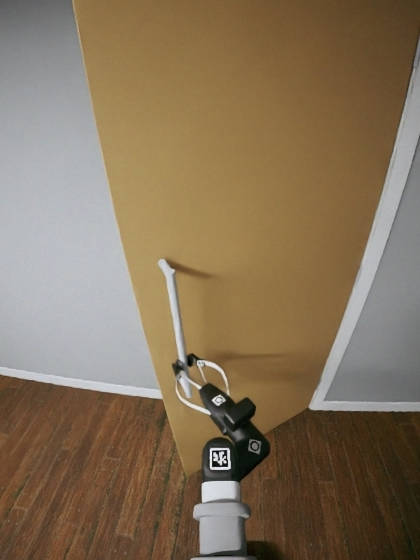

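execute_actions --actions '[{"r1":{"base":{"strafe_m":-0.10},"joints":{"arm_m":0.006,"wrist_yaw_rad":0.75},"pace":"slow"}}]' --cameras '[]'

execute_actions --actions '[{"r1":{"base":{"translate_m":-0.05},"pace":"slow"}}]' --cameras '[]'

execute_actions --actions '[{"r1":{"base":{"strafe_m":-0.11},"joints":{"wrist_yaw_rad":0.9},"pace":"slow"}}]' --cameras '[]'

execute_actions --actions '[{"r1":{"base":{"translate_m":-0.04},"pace":"slow"}}]' --cameras '[]'

execute_actions --actions '[{"r1":{"base":{"strafe_m":-0.12},"joints":{"wrist_yaw_rad":1.05},"pace":"slow"}}]' --cameras '["r1_head_camera"]'

Scene clock: 78.60 s.
r1.base_odometry: x=-0.768 y=+0.901 heading=+1.574 (m, m, rad; r1's odometry frame)
r1.turned_by_wheels: +0.000 (rad since the last result)
r1.turned_by_imu: -0.002 (rad since the last result)
r1.base_tilt: forward=+0.2 right=-0.3 (deg)
r1.lidar_m: 0.50 0.41 1.53 1.19 1.16 2.18 2.15 2.36 2.02 2.00 1.22 0.73
r1.base_status: done
r1.joint_positions: lift_m=+0.850 arm_m=+0.007 wrist_yaw_rad=+0.753 wrist_pitch_rad=-0.010 wrist_roll_rad=-0.017 gripper_m=-0.037
r1.joint_status: all done
r1.motor_effort: lift_m=+21(21) arm_m=-6(9) wrist_yaw_rad=-7(70) wrist_pitch_rad=-14(13) wrist_roll_rad=-1(1) gripper_m=-22(24) wheel_0=+5(12) wheel_1=+0(11) wheel_2=+1(3) (%)
r1.hand_pose: x=+0.4481 y=+0.1336 z=+1.0310 quat_wxyz=(+0.930, -0.006, -0.008, +0.368) (m; r1's base frame)
r1.wrist_depth_mm: - - 276 264 259 250 243 / - - 277 264 258 250 245 / - - 277 264 257 252 244 / - - 278 263 258 250 244 / - - 277 264 259 250 245 / - - 194 199 181 250 245 / - 150 274 200 259 247 245
r2.base_odometry: x=+0.638 y=-0.630 heading=-0.350 (m, m, rad; r2's odometry frame)
r2.turned_by_wheels: +0.000 (rad since the last result)
r2.turned_by_imu: -0.002 (rad since the last result)
r2.base_tilt: forward=+0.4 right=-0.1 (deg)
r2.lidar_m: 0.46 0.81 0.93 1.57 1.56 1.81 3.02 1.15 1.19 1.52 1.53 0.48
r2.base_status: not commanded
r2.joint_positions: lift_m=+0.830 arm_m=+0.051 wrist_yaw_rad=+0.000 wrist_pitch_rad=+0.022 wrist_roll_rad=-0.006 gripper_m=+0.070
r2.joint_status: not commanded
r2.motor_effort: lift_m=+22(22) arm_m=-5(5) wrist_yaw_rad=+1(1) wrist_pitch_rad=-8(9) wrist_roll_rad=+4(4) gripper_m=-22(20) wheel_0=+0(0) wheel_1=-2(2) wheel_2=+2(2) (%)
r2.hand_pose: x=+0.5102 y=-0.0874 z=+1.0015 quat_wxyz=(+1.000, -0.003, +0.011, +0.000) (m; r2's base frame)
r2.wrist_depth_mm: 1042 1098 1182 1255 1336 1464 1397 / 1042 1098 1182 1255 1366 1464 1397 / 1042 1118 1160 1255 1336 1464 1397 / 1060 1118 197 1281 216 1499 1397 / 809 778 192 263 186 750 842 / 530 179 188 208 186 182 831 / 539 574 198 - 190 768 1308
pictures: none
No camera images: the call's "cameras" was empty. Leave "cameras" out to get every camera's image.

Scene clock: 80.30 s.
r1.base_odometry: x=-0.768 y=+0.852 heading=+1.572 (m, m, rad; r1's odometry frame)
r1.turned_by_wheels: -0.002 (rad since the last result)
r1.turned_by_imu: -0.003 (rad since the last result)
r1.base_tilt: forward=+0.2 right=-0.2 (deg)
r1.lidar_m: 0.44 0.46 1.63 1.16 1.15 2.14 2.11 2.30 2.03 1.98 1.29 0.75
r1.base_status: done
r1.joint_positions: lift_m=+0.850 arm_m=+0.007 wrist_yaw_rad=+0.729 wrist_pitch_rad=-0.010 wrist_roll_rad=-0.017 gripper_m=-0.037
r1.joint_status: not commanded
r1.on_its_own: wrist_yaw_rad is at rest, and its effort (+60) is outside its rest range (-13 to +13)
r1.motor_effort: lift_m=+21(21) arm_m=-5(6) wrist_yaw_rad=+60(59) wrist_pitch_rad=-14(15) wrist_roll_rad=-1(1) gripper_m=-23(26) wheel_0=-15(15) wheel_1=-7(6) wheel_2=-2(7) (%)
r1.hand_pose: x=+0.4512 y=+0.1270 z=+1.0309 quat_wxyz=(+0.934, -0.006, -0.008, +0.356) (m; r1's base frame)
r1.wrist_depth_mm: - - 270 267 265 263 260 / - - 271 265 265 263 259 / - - 270 266 266 263 260 / - - 271 267 266 263 259 / - - 271 266 266 262 260 / - - 268 198 195 259 260 / - 1921 268 200 265 154 262
r2.base_odometry: x=+0.638 y=-0.630 heading=-0.350 (m, m, rad; r2's odometry frame)
r2.turned_by_wheels: +0.000 (rad since the last result)
r2.turned_by_imu: -0.001 (rad since the last result)
r2.base_tilt: forward=+0.1 right=-0.1 (deg)
r2.lidar_m: 0.46 0.82 0.94 1.56 1.56 1.81 3.02 1.14 1.16 1.54 1.53 0.50
r2.base_status: not commanded
r2.joint_positions: lift_m=+0.830 arm_m=+0.051 wrist_yaw_rad=+0.000 wrist_pitch_rad=+0.022 wrist_roll_rad=-0.006 gripper_m=+0.070
r2.joint_status: not commanded
r2.motor_effort: lift_m=+22(22) arm_m=-5(5) wrist_yaw_rad=+1(2) wrist_pitch_rad=-8(8) wrist_roll_rad=+5(4) gripper_m=-21(21) wheel_0=+0(0) wheel_1=-2(2) wheel_2=+2(2) (%)
r2.hand_pose: x=+0.5102 y=-0.0874 z=+1.0015 quat_wxyz=(+1.000, -0.003, +0.011, +0.000) (m; r2's base frame)
r2.wrist_depth_mm: 1042 1098 1160 1255 1366 1464 1430 / 1042 1098 1160 1281 1336 1499 1366 / 1042 1098 1160 1281 1336 1499 1430 / 1060 1118 196 1255 215 1499 1397 / 820 778 192 263 185 750 842 / 530 179 188 208 185 182 831 / 539 580 198 - 190 768 1336
pictures: none
No camera images: the call's "cameras" was empty. Leave "cameras" out to get every camera's image.

Scene clock: 82.57 s.
torque_fault: r1.wrist_yaw_rad switched itself off since the last result.
r1.base_odometry: x=-0.658 y=+0.852 heading=+1.572 (m, m, rad; r1's odometry frame)
r1.turned_by_wheels: +0.000 (rad since the last result)
r1.turned_by_imu: -0.015 (rad since the last result)
r1.base_tilt: forward=+0.2 right=-0.2 (deg)
r1.lidar_m: 0.53 0.42 1.62 1.26 1.25 2.17 2.11 2.29 1.92 1.87 1.28 0.86
r1.base_status: done
r1.joint_positions: lift_m=+0.850 arm_m=+0.007 wrist_yaw_rad=+0.963 wrist_pitch_rad=-0.010 wrist_roll_rad=-0.017 gripper_m=-0.037
r1.joint_status: wrist_yaw_rad torque_fault (moved +0.234 of +0.171)
r1.on_its_own: wrist_yaw_rad is off since a torque_fault, until you send "end_of_arm": "enable_torque" (your +0.900 is given up)
r1.motor_effort: lift_m=+21(21) arm_m=-5(6) wrist_yaw_rad=-2(98) wrist_pitch_rad=-13(15) wrist_roll_rad=-2(1) gripper_m=-26(28) wheel_0=+2(16) wheel_1=+0(15) wheel_2=+1(4) (%)
r1.hand_pose: x=+0.4142 y=+0.1869 z=+1.0310 quat_wxyz=(+0.886, -0.005, -0.008, +0.463) (m; r1's base frame)
r1.wrist_depth_mm: - - 279 260 253 241 233 / - - 278 258 253 240 234 / - - 278 258 253 241 234 / - - 277 258 254 241 234 / 1863 - 278 259 253 240 235 / 1808 - 184 198 181 241 234 / 1863 150 276 197 252 237 233
r2.base_odometry: x=+0.638 y=-0.630 heading=-0.350 (m, m, rad; r2's odometry frame)
r2.turned_by_wheels: +0.000 (rad since the last result)
r2.turned_by_imu: -0.001 (rad since the last result)
r2.base_tilt: forward=+0.2 right=-0.1 (deg)
r2.lidar_m: 0.44 0.81 0.94 1.57 1.56 1.80 3.02 1.25 1.32 1.53 1.53 0.49
r2.base_status: not commanded
r2.joint_positions: lift_m=+0.830 arm_m=+0.051 wrist_yaw_rad=+0.000 wrist_pitch_rad=+0.022 wrist_roll_rad=-0.006 gripper_m=+0.070
r2.joint_status: not commanded
r2.motor_effort: lift_m=+21(21) arm_m=-5(5) wrist_yaw_rad=-1(0) wrist_pitch_rad=-9(8) wrist_roll_rad=+4(4) gripper_m=-23(23) wheel_0=+0(0) wheel_1=-1(2) wheel_2=+2(2) (%)
r2.hand_pose: x=+0.5102 y=-0.0874 z=+1.0015 quat_wxyz=(+1.000, -0.003, +0.011, +0.000) (m; r2's base frame)
r2.wrist_depth_mm: 1042 1098 1182 1255 1366 1499 1366 / 1042 1098 1182 1255 1366 1499 1397 / 1042 1118 1160 1281 1336 1499 1397 / 1042 1118 196 1281 215 1499 1397 / 820 778 192 263 186 750 842 / 535 179 189 208 186 182 820 / 535 574 199 - 191 768 1308
pictures: none
No camera images: the call's "cameras" was empty. Leave "cameras" out to get every camera's image.

not run: a stop came earlier in this reply.

not run: a stop came earlier in this reply.

Limp yaw is actually compliant; continue with it limp.

execute_actions --actions '[{"r1":{"base":{"translate_m":-0.04},"pace":"slow"}}]' --cameras '[]'

execute_actions --actions '[{"r1":{"base":{"strafe_m":-0.25},"pace":"slow"}}]' --cameras '["r1_head_camera"]'

execute_actions --actions '[{"r1":{"base":{"strafe_m":-0.25},"pace":"slow"},"r2":{"base":{"rotate_rad":-1.22},"pace":"slow"}}]' --cameras '["r1_head_camera","r2_head_camera"]'

Scene clock: 85.20 s.
r1.base_odometry: x=-0.658 y=+0.812 heading=+1.572 (m, m, rad; r1's odometry frame)
r1.turned_by_wheels: +0.000 (rad since the last result)
r1.turned_by_imu: -0.001 (rad since the last result)
r1.base_tilt: forward=+0.1 right=-0.3 (deg)
r1.lidar_m: 0.53 0.41 1.64 1.22 1.25 2.12 2.09 2.25 1.93 1.85 1.36 0.89
r1.base_status: done
r1.joint_positions: lift_m=+0.850 arm_m=+0.007 wrist_yaw_rad=+0.855 wrist_pitch_rad=-0.010 wrist_roll_rad=-0.017 gripper_m=-0.037
r1.joint_status: not commanded
r1.on_its_own: wrist_yaw_rad is off since a torque_fault, until you send "end_of_arm": "enable_torque" (your +0.900 is given up)
r1.motor_effort: lift_m=+21(21) arm_m=-5(5) wrist_yaw_rad=-3(1) wrist_pitch_rad=-13(14) wrist_roll_rad=-1(2) gripper_m=-23(26) wheel_0=+0(1) wheel_1=-2(3) wheel_2=+1(5) (%)
r1.hand_pose: x=+0.4330 y=+0.1603 z=+1.0310 quat_wxyz=(+0.910, -0.005, -0.008, +0.415) (m; r1's base frame)
r1.wrist_depth_mm: - - 268 264 263 258 255 / - - 267 264 263 259 257 / - - 268 263 260 258 256 / - - 267 264 263 257 255 / 1808 - 267 263 262 257 255 / 1808 - 195 197 180 258 256 / 1921 151 266 198 260 256 256
r2.base_odometry: x=+0.638 y=-0.630 heading=-0.350 (m, m, rad; r2's odometry frame)
r2.turned_by_wheels: +0.000 (rad since the last result)
r2.turned_by_imu: -0.001 (rad since the last result)
r2.base_tilt: forward=+0.4 right=-0.2 (deg)
r2.lidar_m: 0.45 0.82 0.94 1.56 1.56 1.81 3.03 1.24 1.34 1.53 1.53 0.47
r2.base_status: not commanded
r2.joint_positions: lift_m=+0.830 arm_m=+0.051 wrist_yaw_rad=+0.000 wrist_pitch_rad=+0.022 wrist_roll_rad=-0.006 gripper_m=+0.070
r2.joint_status: not commanded
r2.motor_effort: lift_m=+22(22) arm_m=-5(5) wrist_yaw_rad=+1(0) wrist_pitch_rad=-9(8) wrist_roll_rad=+4(4) gripper_m=-21(22) wheel_0=+0(0) wheel_1=-1(2) wheel_2=+1(2) (%)
r2.hand_pose: x=+0.5102 y=-0.0874 z=+1.0015 quat_wxyz=(+1.000, -0.003, +0.011, +0.000) (m; r2's base frame)
r2.wrist_depth_mm: 1025 1078 1160 1229 1336 1430 1397 / 1042 1098 1182 1255 1366 1499 1397 / 1042 1118 1160 1255 1308 1499 1397 / 1042 1118 196 1281 216 1537 1430 / 809 788 192 263 185 759 842 / 530 179 189 208 186 182 842 / 535 574 198 - 191 768 1308
pictures: none
No camera images: the call's "cameras" was empty. Leave "cameras" out to get every camera's image.

Scene clock: 88.83 s.
r1.base_odometry: x=-0.408 y=+0.812 heading=+1.572 (m, m, rad; r1's odometry frame)
r1.turned_by_wheels: +0.000 (rad since the last result)
r1.turned_by_imu: -0.001 (rad since the last result)
r1.base_tilt: forward=+0.3 right=-0.3 (deg)
r1.lidar_m: 0.58 0.38 0.42 1.47 1.52 2.14 2.11 2.15 1.65 1.62 1.30 1.02
r1.base_status: done
r1.joint_positions: lift_m=+0.850 arm_m=+0.007 wrist_yaw_rad=+1.379 wrist_pitch_rad=-0.010 wrist_roll_rad=-0.017 gripper_m=-0.037
r1.joint_status: not commanded
r1.on_its_own: wrist_yaw_rad is off since a torque_fault, until you send "end_of_arm": "enable_torque" (your +0.900 is given up)
r1.motor_effort: lift_m=+21(21) arm_m=-5(5) wrist_yaw_rad=-5(1) wrist_pitch_rad=-14(15) wrist_roll_rad=-1(1) gripper_m=-26(27) wheel_0=+3(6) wheel_1=-1(5) wheel_2=+0(1) (%)
r1.hand_pose: x=+0.3185 y=+0.2665 z=+1.0309 quat_wxyz=(+0.772, -0.003, -0.009, +0.636) (m; r1's base frame)
r1.wrist_depth_mm: - - - 258 245 226 215 / 1397 - - 256 244 227 214 / - - - 255 244 226 216 / 1336 - - 253 245 226 215 / - - - 256 244 227 214 / - - 185 196 181 227 214 / - 153 - 195 244 219 216
r2.base_odometry: x=+0.638 y=-0.630 heading=-0.350 (m, m, rad; r2's odometry frame)
r2.turned_by_wheels: +0.000 (rad since the last result)
r2.turned_by_imu: -0.001 (rad since the last result)
r2.base_tilt: forward=+0.2 right=-0.1 (deg)
r2.lidar_m: 0.46 0.81 0.94 1.56 1.56 1.79 3.02 1.49 1.45 1.54 1.52 0.48
r2.base_status: not commanded
r2.joint_positions: lift_m=+0.830 arm_m=+0.051 wrist_yaw_rad=+0.000 wrist_pitch_rad=+0.022 wrist_roll_rad=-0.006 gripper_m=+0.070
r2.joint_status: not commanded
r2.motor_effort: lift_m=+22(22) arm_m=-5(5) wrist_yaw_rad=+1(0) wrist_pitch_rad=-9(9) wrist_roll_rad=+4(4) gripper_m=-21(21) wheel_0=+0(0) wheel_1=-2(2) wheel_2=+2(2) (%)
r2.hand_pose: x=+0.5102 y=-0.0874 z=+1.0015 quat_wxyz=(+1.000, -0.003, +0.011, +0.000) (m; r2's base frame)
r2.wrist_depth_mm: 1042 1098 1160 1255 1336 1430 1397 / 1042 1098 1160 1281 1366 1499 1397 / 1042 1118 1160 1281 1336 1464 1430 / 1042 1118 197 1255 215 1499 1397 / 820 778 192 263 185 750 842 / 530 178 189 208 186 182 831 / 535 574 198 - 190 768 1308
pictures: r1_head_camera
Images, in order (width x height): r1_head_camera 420x560.

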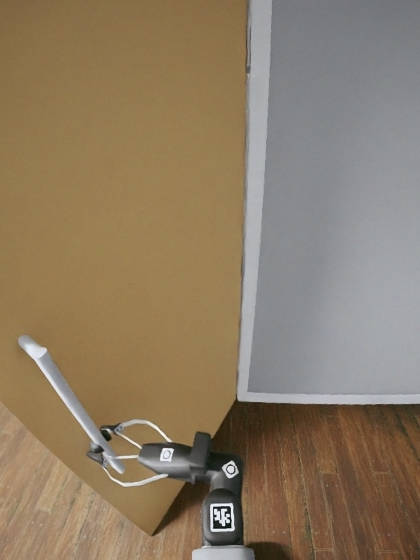

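Scene clock: 92.47 s.
r1.base_odometry: x=-0.158 y=+0.813 heading=+1.572 (m, m, rad; r1's odometry frame)
r1.turned_by_wheels: +0.000 (rad since the last result)
r1.turned_by_imu: -0.001 (rad since the last result)
r1.base_tilt: forward=+0.2 right=-0.3 (deg)
r1.lidar_m: 0.74 0.43 0.34 1.72 1.84 2.18 2.13 1.84 1.41 1.40 1.26 0.98
r1.base_status: done
r1.joint_positions: lift_m=+0.850 arm_m=+0.007 wrist_yaw_rad=+1.682 wrist_pitch_rad=-0.009 wrist_roll_rad=-0.017 gripper_m=-0.037
r1.joint_status: not commanded
r1.on_its_own: wrist_yaw_rad is off since a torque_fault, until you send "end_of_arm": "enable_torque" (your +0.900 is given up)
r1.motor_effort: lift_m=+21(21) arm_m=-5(5) wrist_yaw_rad=-3(1) wrist_pitch_rad=-17(18) wrist_roll_rad=-1(1) gripper_m=-23(27) wheel_0=+3(5) wheel_1=-2(7) wheel_2=-1(1) (%)
r1.hand_pose: x=+0.2326 y=+0.2964 z=+1.0307 quat_wxyz=(+0.667, -0.002, -0.009, +0.745) (m; r1's base frame)
r1.wrist_depth_mm: - - - 255 243 225 213 / - - 1808 255 244 226 214 / - - 1808 256 245 227 215 / - - 1863 256 245 225 216 / - - 1863 256 243 226 214 / - - 184 196 181 227 215 / - 152 1808 195 245 219 214
r2.base_odometry: x=+0.638 y=-0.630 heading=-1.569 (m, m, rad; r2's odometry frame)
r2.turned_by_wheels: -1.220 (rad since the last result)
r2.turned_by_imu: -1.247 (rad since the last result)
r2.base_tilt: forward=+0.2 right=-0.2 (deg)
r2.lidar_m: 0.44 1.12 0.86 0.81 0.90 1.64 1.57 1.64 2.30 1.73 1.62 0.46
r2.base_status: done
r2.joint_positions: lift_m=+0.830 arm_m=+0.051 wrist_yaw_rad=+0.000 wrist_pitch_rad=+0.022 wrist_roll_rad=-0.006 gripper_m=+0.070
r2.joint_status: not commanded
r2.motor_effort: lift_m=+22(22) arm_m=-5(5) wrist_yaw_rad=+1(1) wrist_pitch_rad=-9(9) wrist_roll_rad=+4(4) gripper_m=-23(21) wheel_0=+1(5) wheel_1=+0(6) wheel_2=+2(5) (%)
r2.hand_pose: x=+0.5102 y=-0.0874 z=+1.0015 quat_wxyz=(+1.000, -0.003, +0.011, +0.000) (m; r2's base frame)
r2.wrist_depth_mm: 1281 1255 1255 1229 1229 1205 - / 1281 1281 1281 1229 1255 1229 - / 1308 1308 1255 1255 1229 1229 - / 1308 1308 196 1255 229 1255 - / 1336 1308 193 263 186 1281 - / 1336 179 189 198 186 182 - / 1366 1336 198 - 191 1281 1983
pictures: r1_head_camera, r2_head_camera
Images, in order (width x height): r1_head_camera 420x560, r2_head_camera 420x560.

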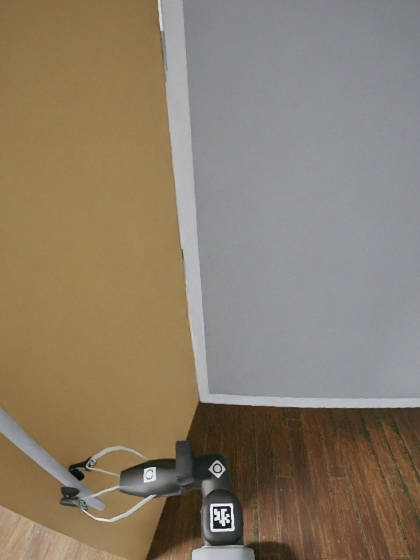

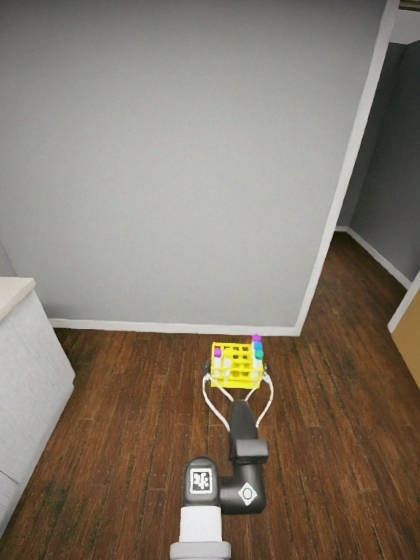

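execute_actions --actions '[{"r2":{"base":{"strafe_m":-1.42},"joints":{"arm_m":0}}}]' --cameras '["r2_head_camera","r2_head_left_camera"]'

Scene clock: 100.27 s.
r1.base_odometry: x=-0.158 y=+0.813 heading=+1.572 (m, m, rad; r1's odometry frame)
r1.turned_by_wheels: +0.000 (rad since the last result)
r1.turned_by_imu: -0.002 (rad since the last result)
r1.base_tilt: forward=+0.2 right=-0.3 (deg)
r1.lidar_m: 0.76 0.43 0.32 0.26 0.31 0.48 2.14 1.83 1.38 1.38 1.25 0.99
r1.base_status: not commanded
r1.joint_positions: lift_m=+0.850 arm_m=+0.007 wrist_yaw_rad=+1.682 wrist_pitch_rad=-0.009 wrist_roll_rad=-0.017 gripper_m=-0.037
r1.joint_status: not commanded
r1.on_its_own: wrist_yaw_rad is off since a torque_fault, until you send "end_of_arm": "enable_torque" (your +0.900 is given up)
r1.motor_effort: lift_m=+21(21) arm_m=-5(5) wrist_yaw_rad=-1(1) wrist_pitch_rad=-16(17) wrist_roll_rad=-1(1) gripper_m=-22(25) wheel_0=+3(3) wheel_1=-2(2) wheel_2=-1(1) (%)
r1.hand_pose: x=+0.2326 y=+0.2964 z=+1.0307 quat_wxyz=(+0.667, -0.002, -0.009, +0.745) (m; r1's base frame)
r1.wrist_depth_mm: - - - 255 244 226 213 / - - - 256 245 226 214 / - - - 254 244 225 215 / - - - 256 244 227 214 / 370 - - 255 244 226 214 / 357 - 184 196 181 226 214 / - 152 - 195 244 219 213
r2.base_odometry: x=-0.782 y=-0.632 heading=-1.569 (m, m, rad; r2's odometry frame)
r2.turned_by_wheels: +0.000 (rad since the last result)
r2.turned_by_imu: -0.006 (rad since the last result)
r2.base_tilt: forward=+0.3 right=-0.1 (deg)
r2.lidar_m: 0.41 1.61 2.18 2.25 2.25 1.68 1.62 1.69 1.89 1.80 0.45 0.42
r2.base_status: done
r2.joint_positions: lift_m=+0.830 arm_m=+0.003 wrist_yaw_rad=+0.000 wrist_pitch_rad=+0.023 wrist_roll_rad=-0.006 gripper_m=+0.070
r2.joint_status: all done
joint sent to its limit — the command would take r2.arm_m past its lower limit, so that joint was sent only as far as its limit.
r2.motor_effort: lift_m=+20(22) arm_m=-5(3) wrist_yaw_rad=+1(1) wrist_pitch_rad=-8(8) wrist_roll_rad=+4(3) gripper_m=-22(21) wheel_0=+0(7) wheel_1=+2(9) wheel_2=+2(3) (%)
r2.hand_pose: x=+0.4628 y=-0.0874 z=+1.0015 quat_wxyz=(+1.000, -0.003, +0.011, +0.000) (m; r2's base frame)
r2.wrist_depth_mm: 1281 - - 564 1205 1205 1205 / 1281 - - 549 1229 1229 1205 / 1308 - - 427 1098 1229 1205 / 1308 1366 196 415 216 484 484 / 1336 1308 193 264 185 1255 1255 / 1308 179 188 196 185 182 1255 / 1336 1366 198 - 190 1281 1255
pictures: r2_head_camera, r2_head_left_camera
Images, in order (width x height): r2_head_camera 420x560, r2_head_left_camera 420x672.

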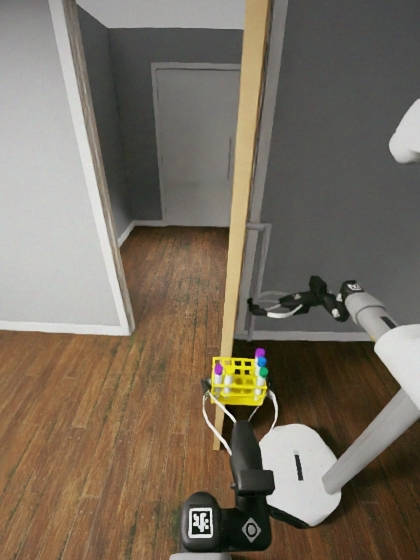

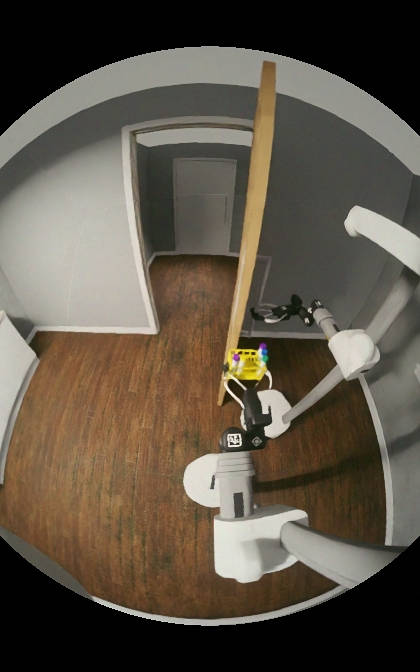

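execute_actions --actions '[{"r2":{"base":{"strafe_m":0.45},"pace":"slow"}}]' --cameras '["r2_head_camera"]'

execute_actions --actions '[{"r2":{"base":{"translate_m":1.3}}}]' --cameras '["r2_head_camera"]'

Scene clock: 106.90 s.
r1.base_odometry: x=-0.158 y=+0.813 heading=+1.572 (m, m, rad; r1's odometry frame)
r1.turned_by_wheels: +0.000 (rad since the last result)
r1.turned_by_imu: -0.002 (rad since the last result)
r1.base_tilt: forward=+0.2 right=-0.3 (deg)
r1.lidar_m: 0.76 0.43 0.32 0.74 0.83 2.19 2.14 1.83 1.39 1.38 1.26 0.99
r1.base_status: not commanded
r1.joint_positions: lift_m=+0.850 arm_m=+0.007 wrist_yaw_rad=+1.682 wrist_pitch_rad=-0.009 wrist_roll_rad=-0.017 gripper_m=-0.037
r1.joint_status: not commanded
r1.on_its_own: wrist_yaw_rad is off since a torque_fault, until you send "end_of_arm": "enable_torque" (your +0.900 is given up)
r1.motor_effort: lift_m=+21(21) arm_m=-5(5) wrist_yaw_rad=-1(1) wrist_pitch_rad=-17(17) wrist_roll_rad=-1(1) gripper_m=-23(25) wheel_0=+3(3) wheel_1=-2(2) wheel_2=+0(0) (%)
r1.hand_pose: x=+0.2326 y=+0.2964 z=+1.0307 quat_wxyz=(+0.667, -0.002, -0.009, +0.745) (m; r1's base frame)
r1.wrist_depth_mm: 1008 - - 255 244 225 213 / - - - 256 245 226 214 / - - - 256 244 227 214 / 904 - 715 255 244 226 214 / - - 715 256 245 226 215 / - - 183 196 181 227 213 / - 152 - 196 243 219 214
r2.base_odometry: x=-0.332 y=-0.631 heading=-1.569 (m, m, rad; r2's odometry frame)
r2.turned_by_wheels: +0.000 (rad since the last result)
r2.turned_by_imu: +0.000 (rad since the last result)
r2.base_tilt: forward=+0.3 right=-0.2 (deg)
r2.lidar_m: 0.40 1.57 1.85 1.80 1.91 1.67 1.59 1.70 2.36 2.25 0.82 0.44
r2.base_status: done
r2.joint_positions: lift_m=+0.830 arm_m=+0.003 wrist_yaw_rad=+0.000 wrist_pitch_rad=+0.023 wrist_roll_rad=-0.006 gripper_m=+0.070
r2.joint_status: not commanded
r2.motor_effort: lift_m=+21(20) arm_m=-5(5) wrist_yaw_rad=+0(1) wrist_pitch_rad=-9(9) wrist_roll_rad=+3(4) gripper_m=-22(22) wheel_0=-1(6) wheel_1=+1(5) wheel_2=+1(2) (%)
r2.hand_pose: x=+0.4628 y=-0.0874 z=+1.0015 quat_wxyz=(+1.000, -0.003, +0.011, +0.000) (m; r2's base frame)
r2.wrist_depth_mm: 1281 1281 1255 - - 1229 683 / 1281 1308 1281 - - 1229 691 / 1336 1281 1281 - - 1255 699 / 1308 1308 194 - 215 1336 699 / 1336 1308 193 263 185 1025 707 / 1366 179 189 208 186 182 668 / 1366 1336 198 - 191 1756 699
pictures: r2_head_camera
Images, in order (width x height): r2_head_camera 420x560.

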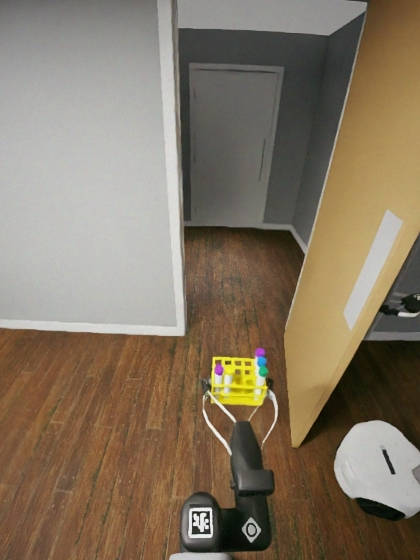

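Scene clock: 112.73 s.
r1.base_odometry: x=-0.158 y=+0.813 heading=+1.572 (m, m, rad; r1's odometry frame)
r1.turned_by_wheels: +0.000 (rad since the last result)
r1.turned_by_imu: -0.002 (rad since the last result)
r1.base_tilt: forward=+0.2 right=-0.2 (deg)
r1.lidar_m: 0.79 0.43 0.33 2.70 2.79 2.17 2.13 1.84 1.39 1.37 1.26 0.99
r1.base_status: not commanded
r1.joint_positions: lift_m=+0.850 arm_m=+0.007 wrist_yaw_rad=+1.682 wrist_pitch_rad=-0.009 wrist_roll_rad=-0.017 gripper_m=-0.037
r1.joint_status: not commanded
r1.on_its_own: wrist_yaw_rad is off since a torque_fault, until you send "end_of_arm": "enable_torque" (your +0.900 is given up)
r1.motor_effort: lift_m=+21(21) arm_m=-5(5) wrist_yaw_rad=+0(1) wrist_pitch_rad=-17(17) wrist_roll_rad=-1(1) gripper_m=-20(25) wheel_0=+3(3) wheel_1=-2(2) wheel_2=-1(1) (%)
r1.hand_pose: x=+0.2326 y=+0.2964 z=+1.0307 quat_wxyz=(+0.667, -0.002, -0.009, +0.745) (m; r1's base frame)
r1.wrist_depth_mm: - - - 255 243 225 213 / - - - 255 244 226 214 / - - - 254 244 226 215 / - - - 255 245 226 215 / - - - 254 244 227 214 / - - 183 196 181 226 214 / - 152 - 195 243 218 214
r2.base_odometry: x=-0.330 y=-1.931 heading=-1.569 (m, m, rad; r2's odometry frame)
r2.turned_by_wheels: +0.000 (rad since the last result)
r2.turned_by_imu: -0.010 (rad since the last result)
r2.base_tilt: forward=+0.2 right=-0.2 (deg)
r2.lidar_m: 0.42 0.25 0.32 0.97 1.86 2.66 2.91 0.74 0.60 0.59 0.69 0.45
r2.base_status: done
r2.joint_positions: lift_m=+0.830 arm_m=+0.003 wrist_yaw_rad=+0.000 wrist_pitch_rad=+0.023 wrist_roll_rad=-0.006 gripper_m=+0.070
r2.joint_status: not commanded
r2.motor_effort: lift_m=+20(20) arm_m=-5(5) wrist_yaw_rad=+0(1) wrist_pitch_rad=-9(8) wrist_roll_rad=+4(5) gripper_m=-23(21) wheel_0=-1(8) wheel_1=+1(7) wheel_2=+0(8) (%)
r2.hand_pose: x=+0.4627 y=-0.0874 z=+1.0015 quat_wxyz=(+1.000, -0.003, +0.011, +0.000) (m; r2's base frame)
r2.wrist_depth_mm: 1138 1661 - - - - 1756 / 1118 1708 - - - - 1808 / 1138 1661 - - - - 1808 / 1138 1661 197 - 216 - 1863 / 1118 1537 193 264 185 - 1808 / 1098 179 189 198 185 182 1756 / 1060 1576 198 - 190 1983 1756
pictures: r2_head_camera
Images, in order (width x height): r2_head_camera 420x560.

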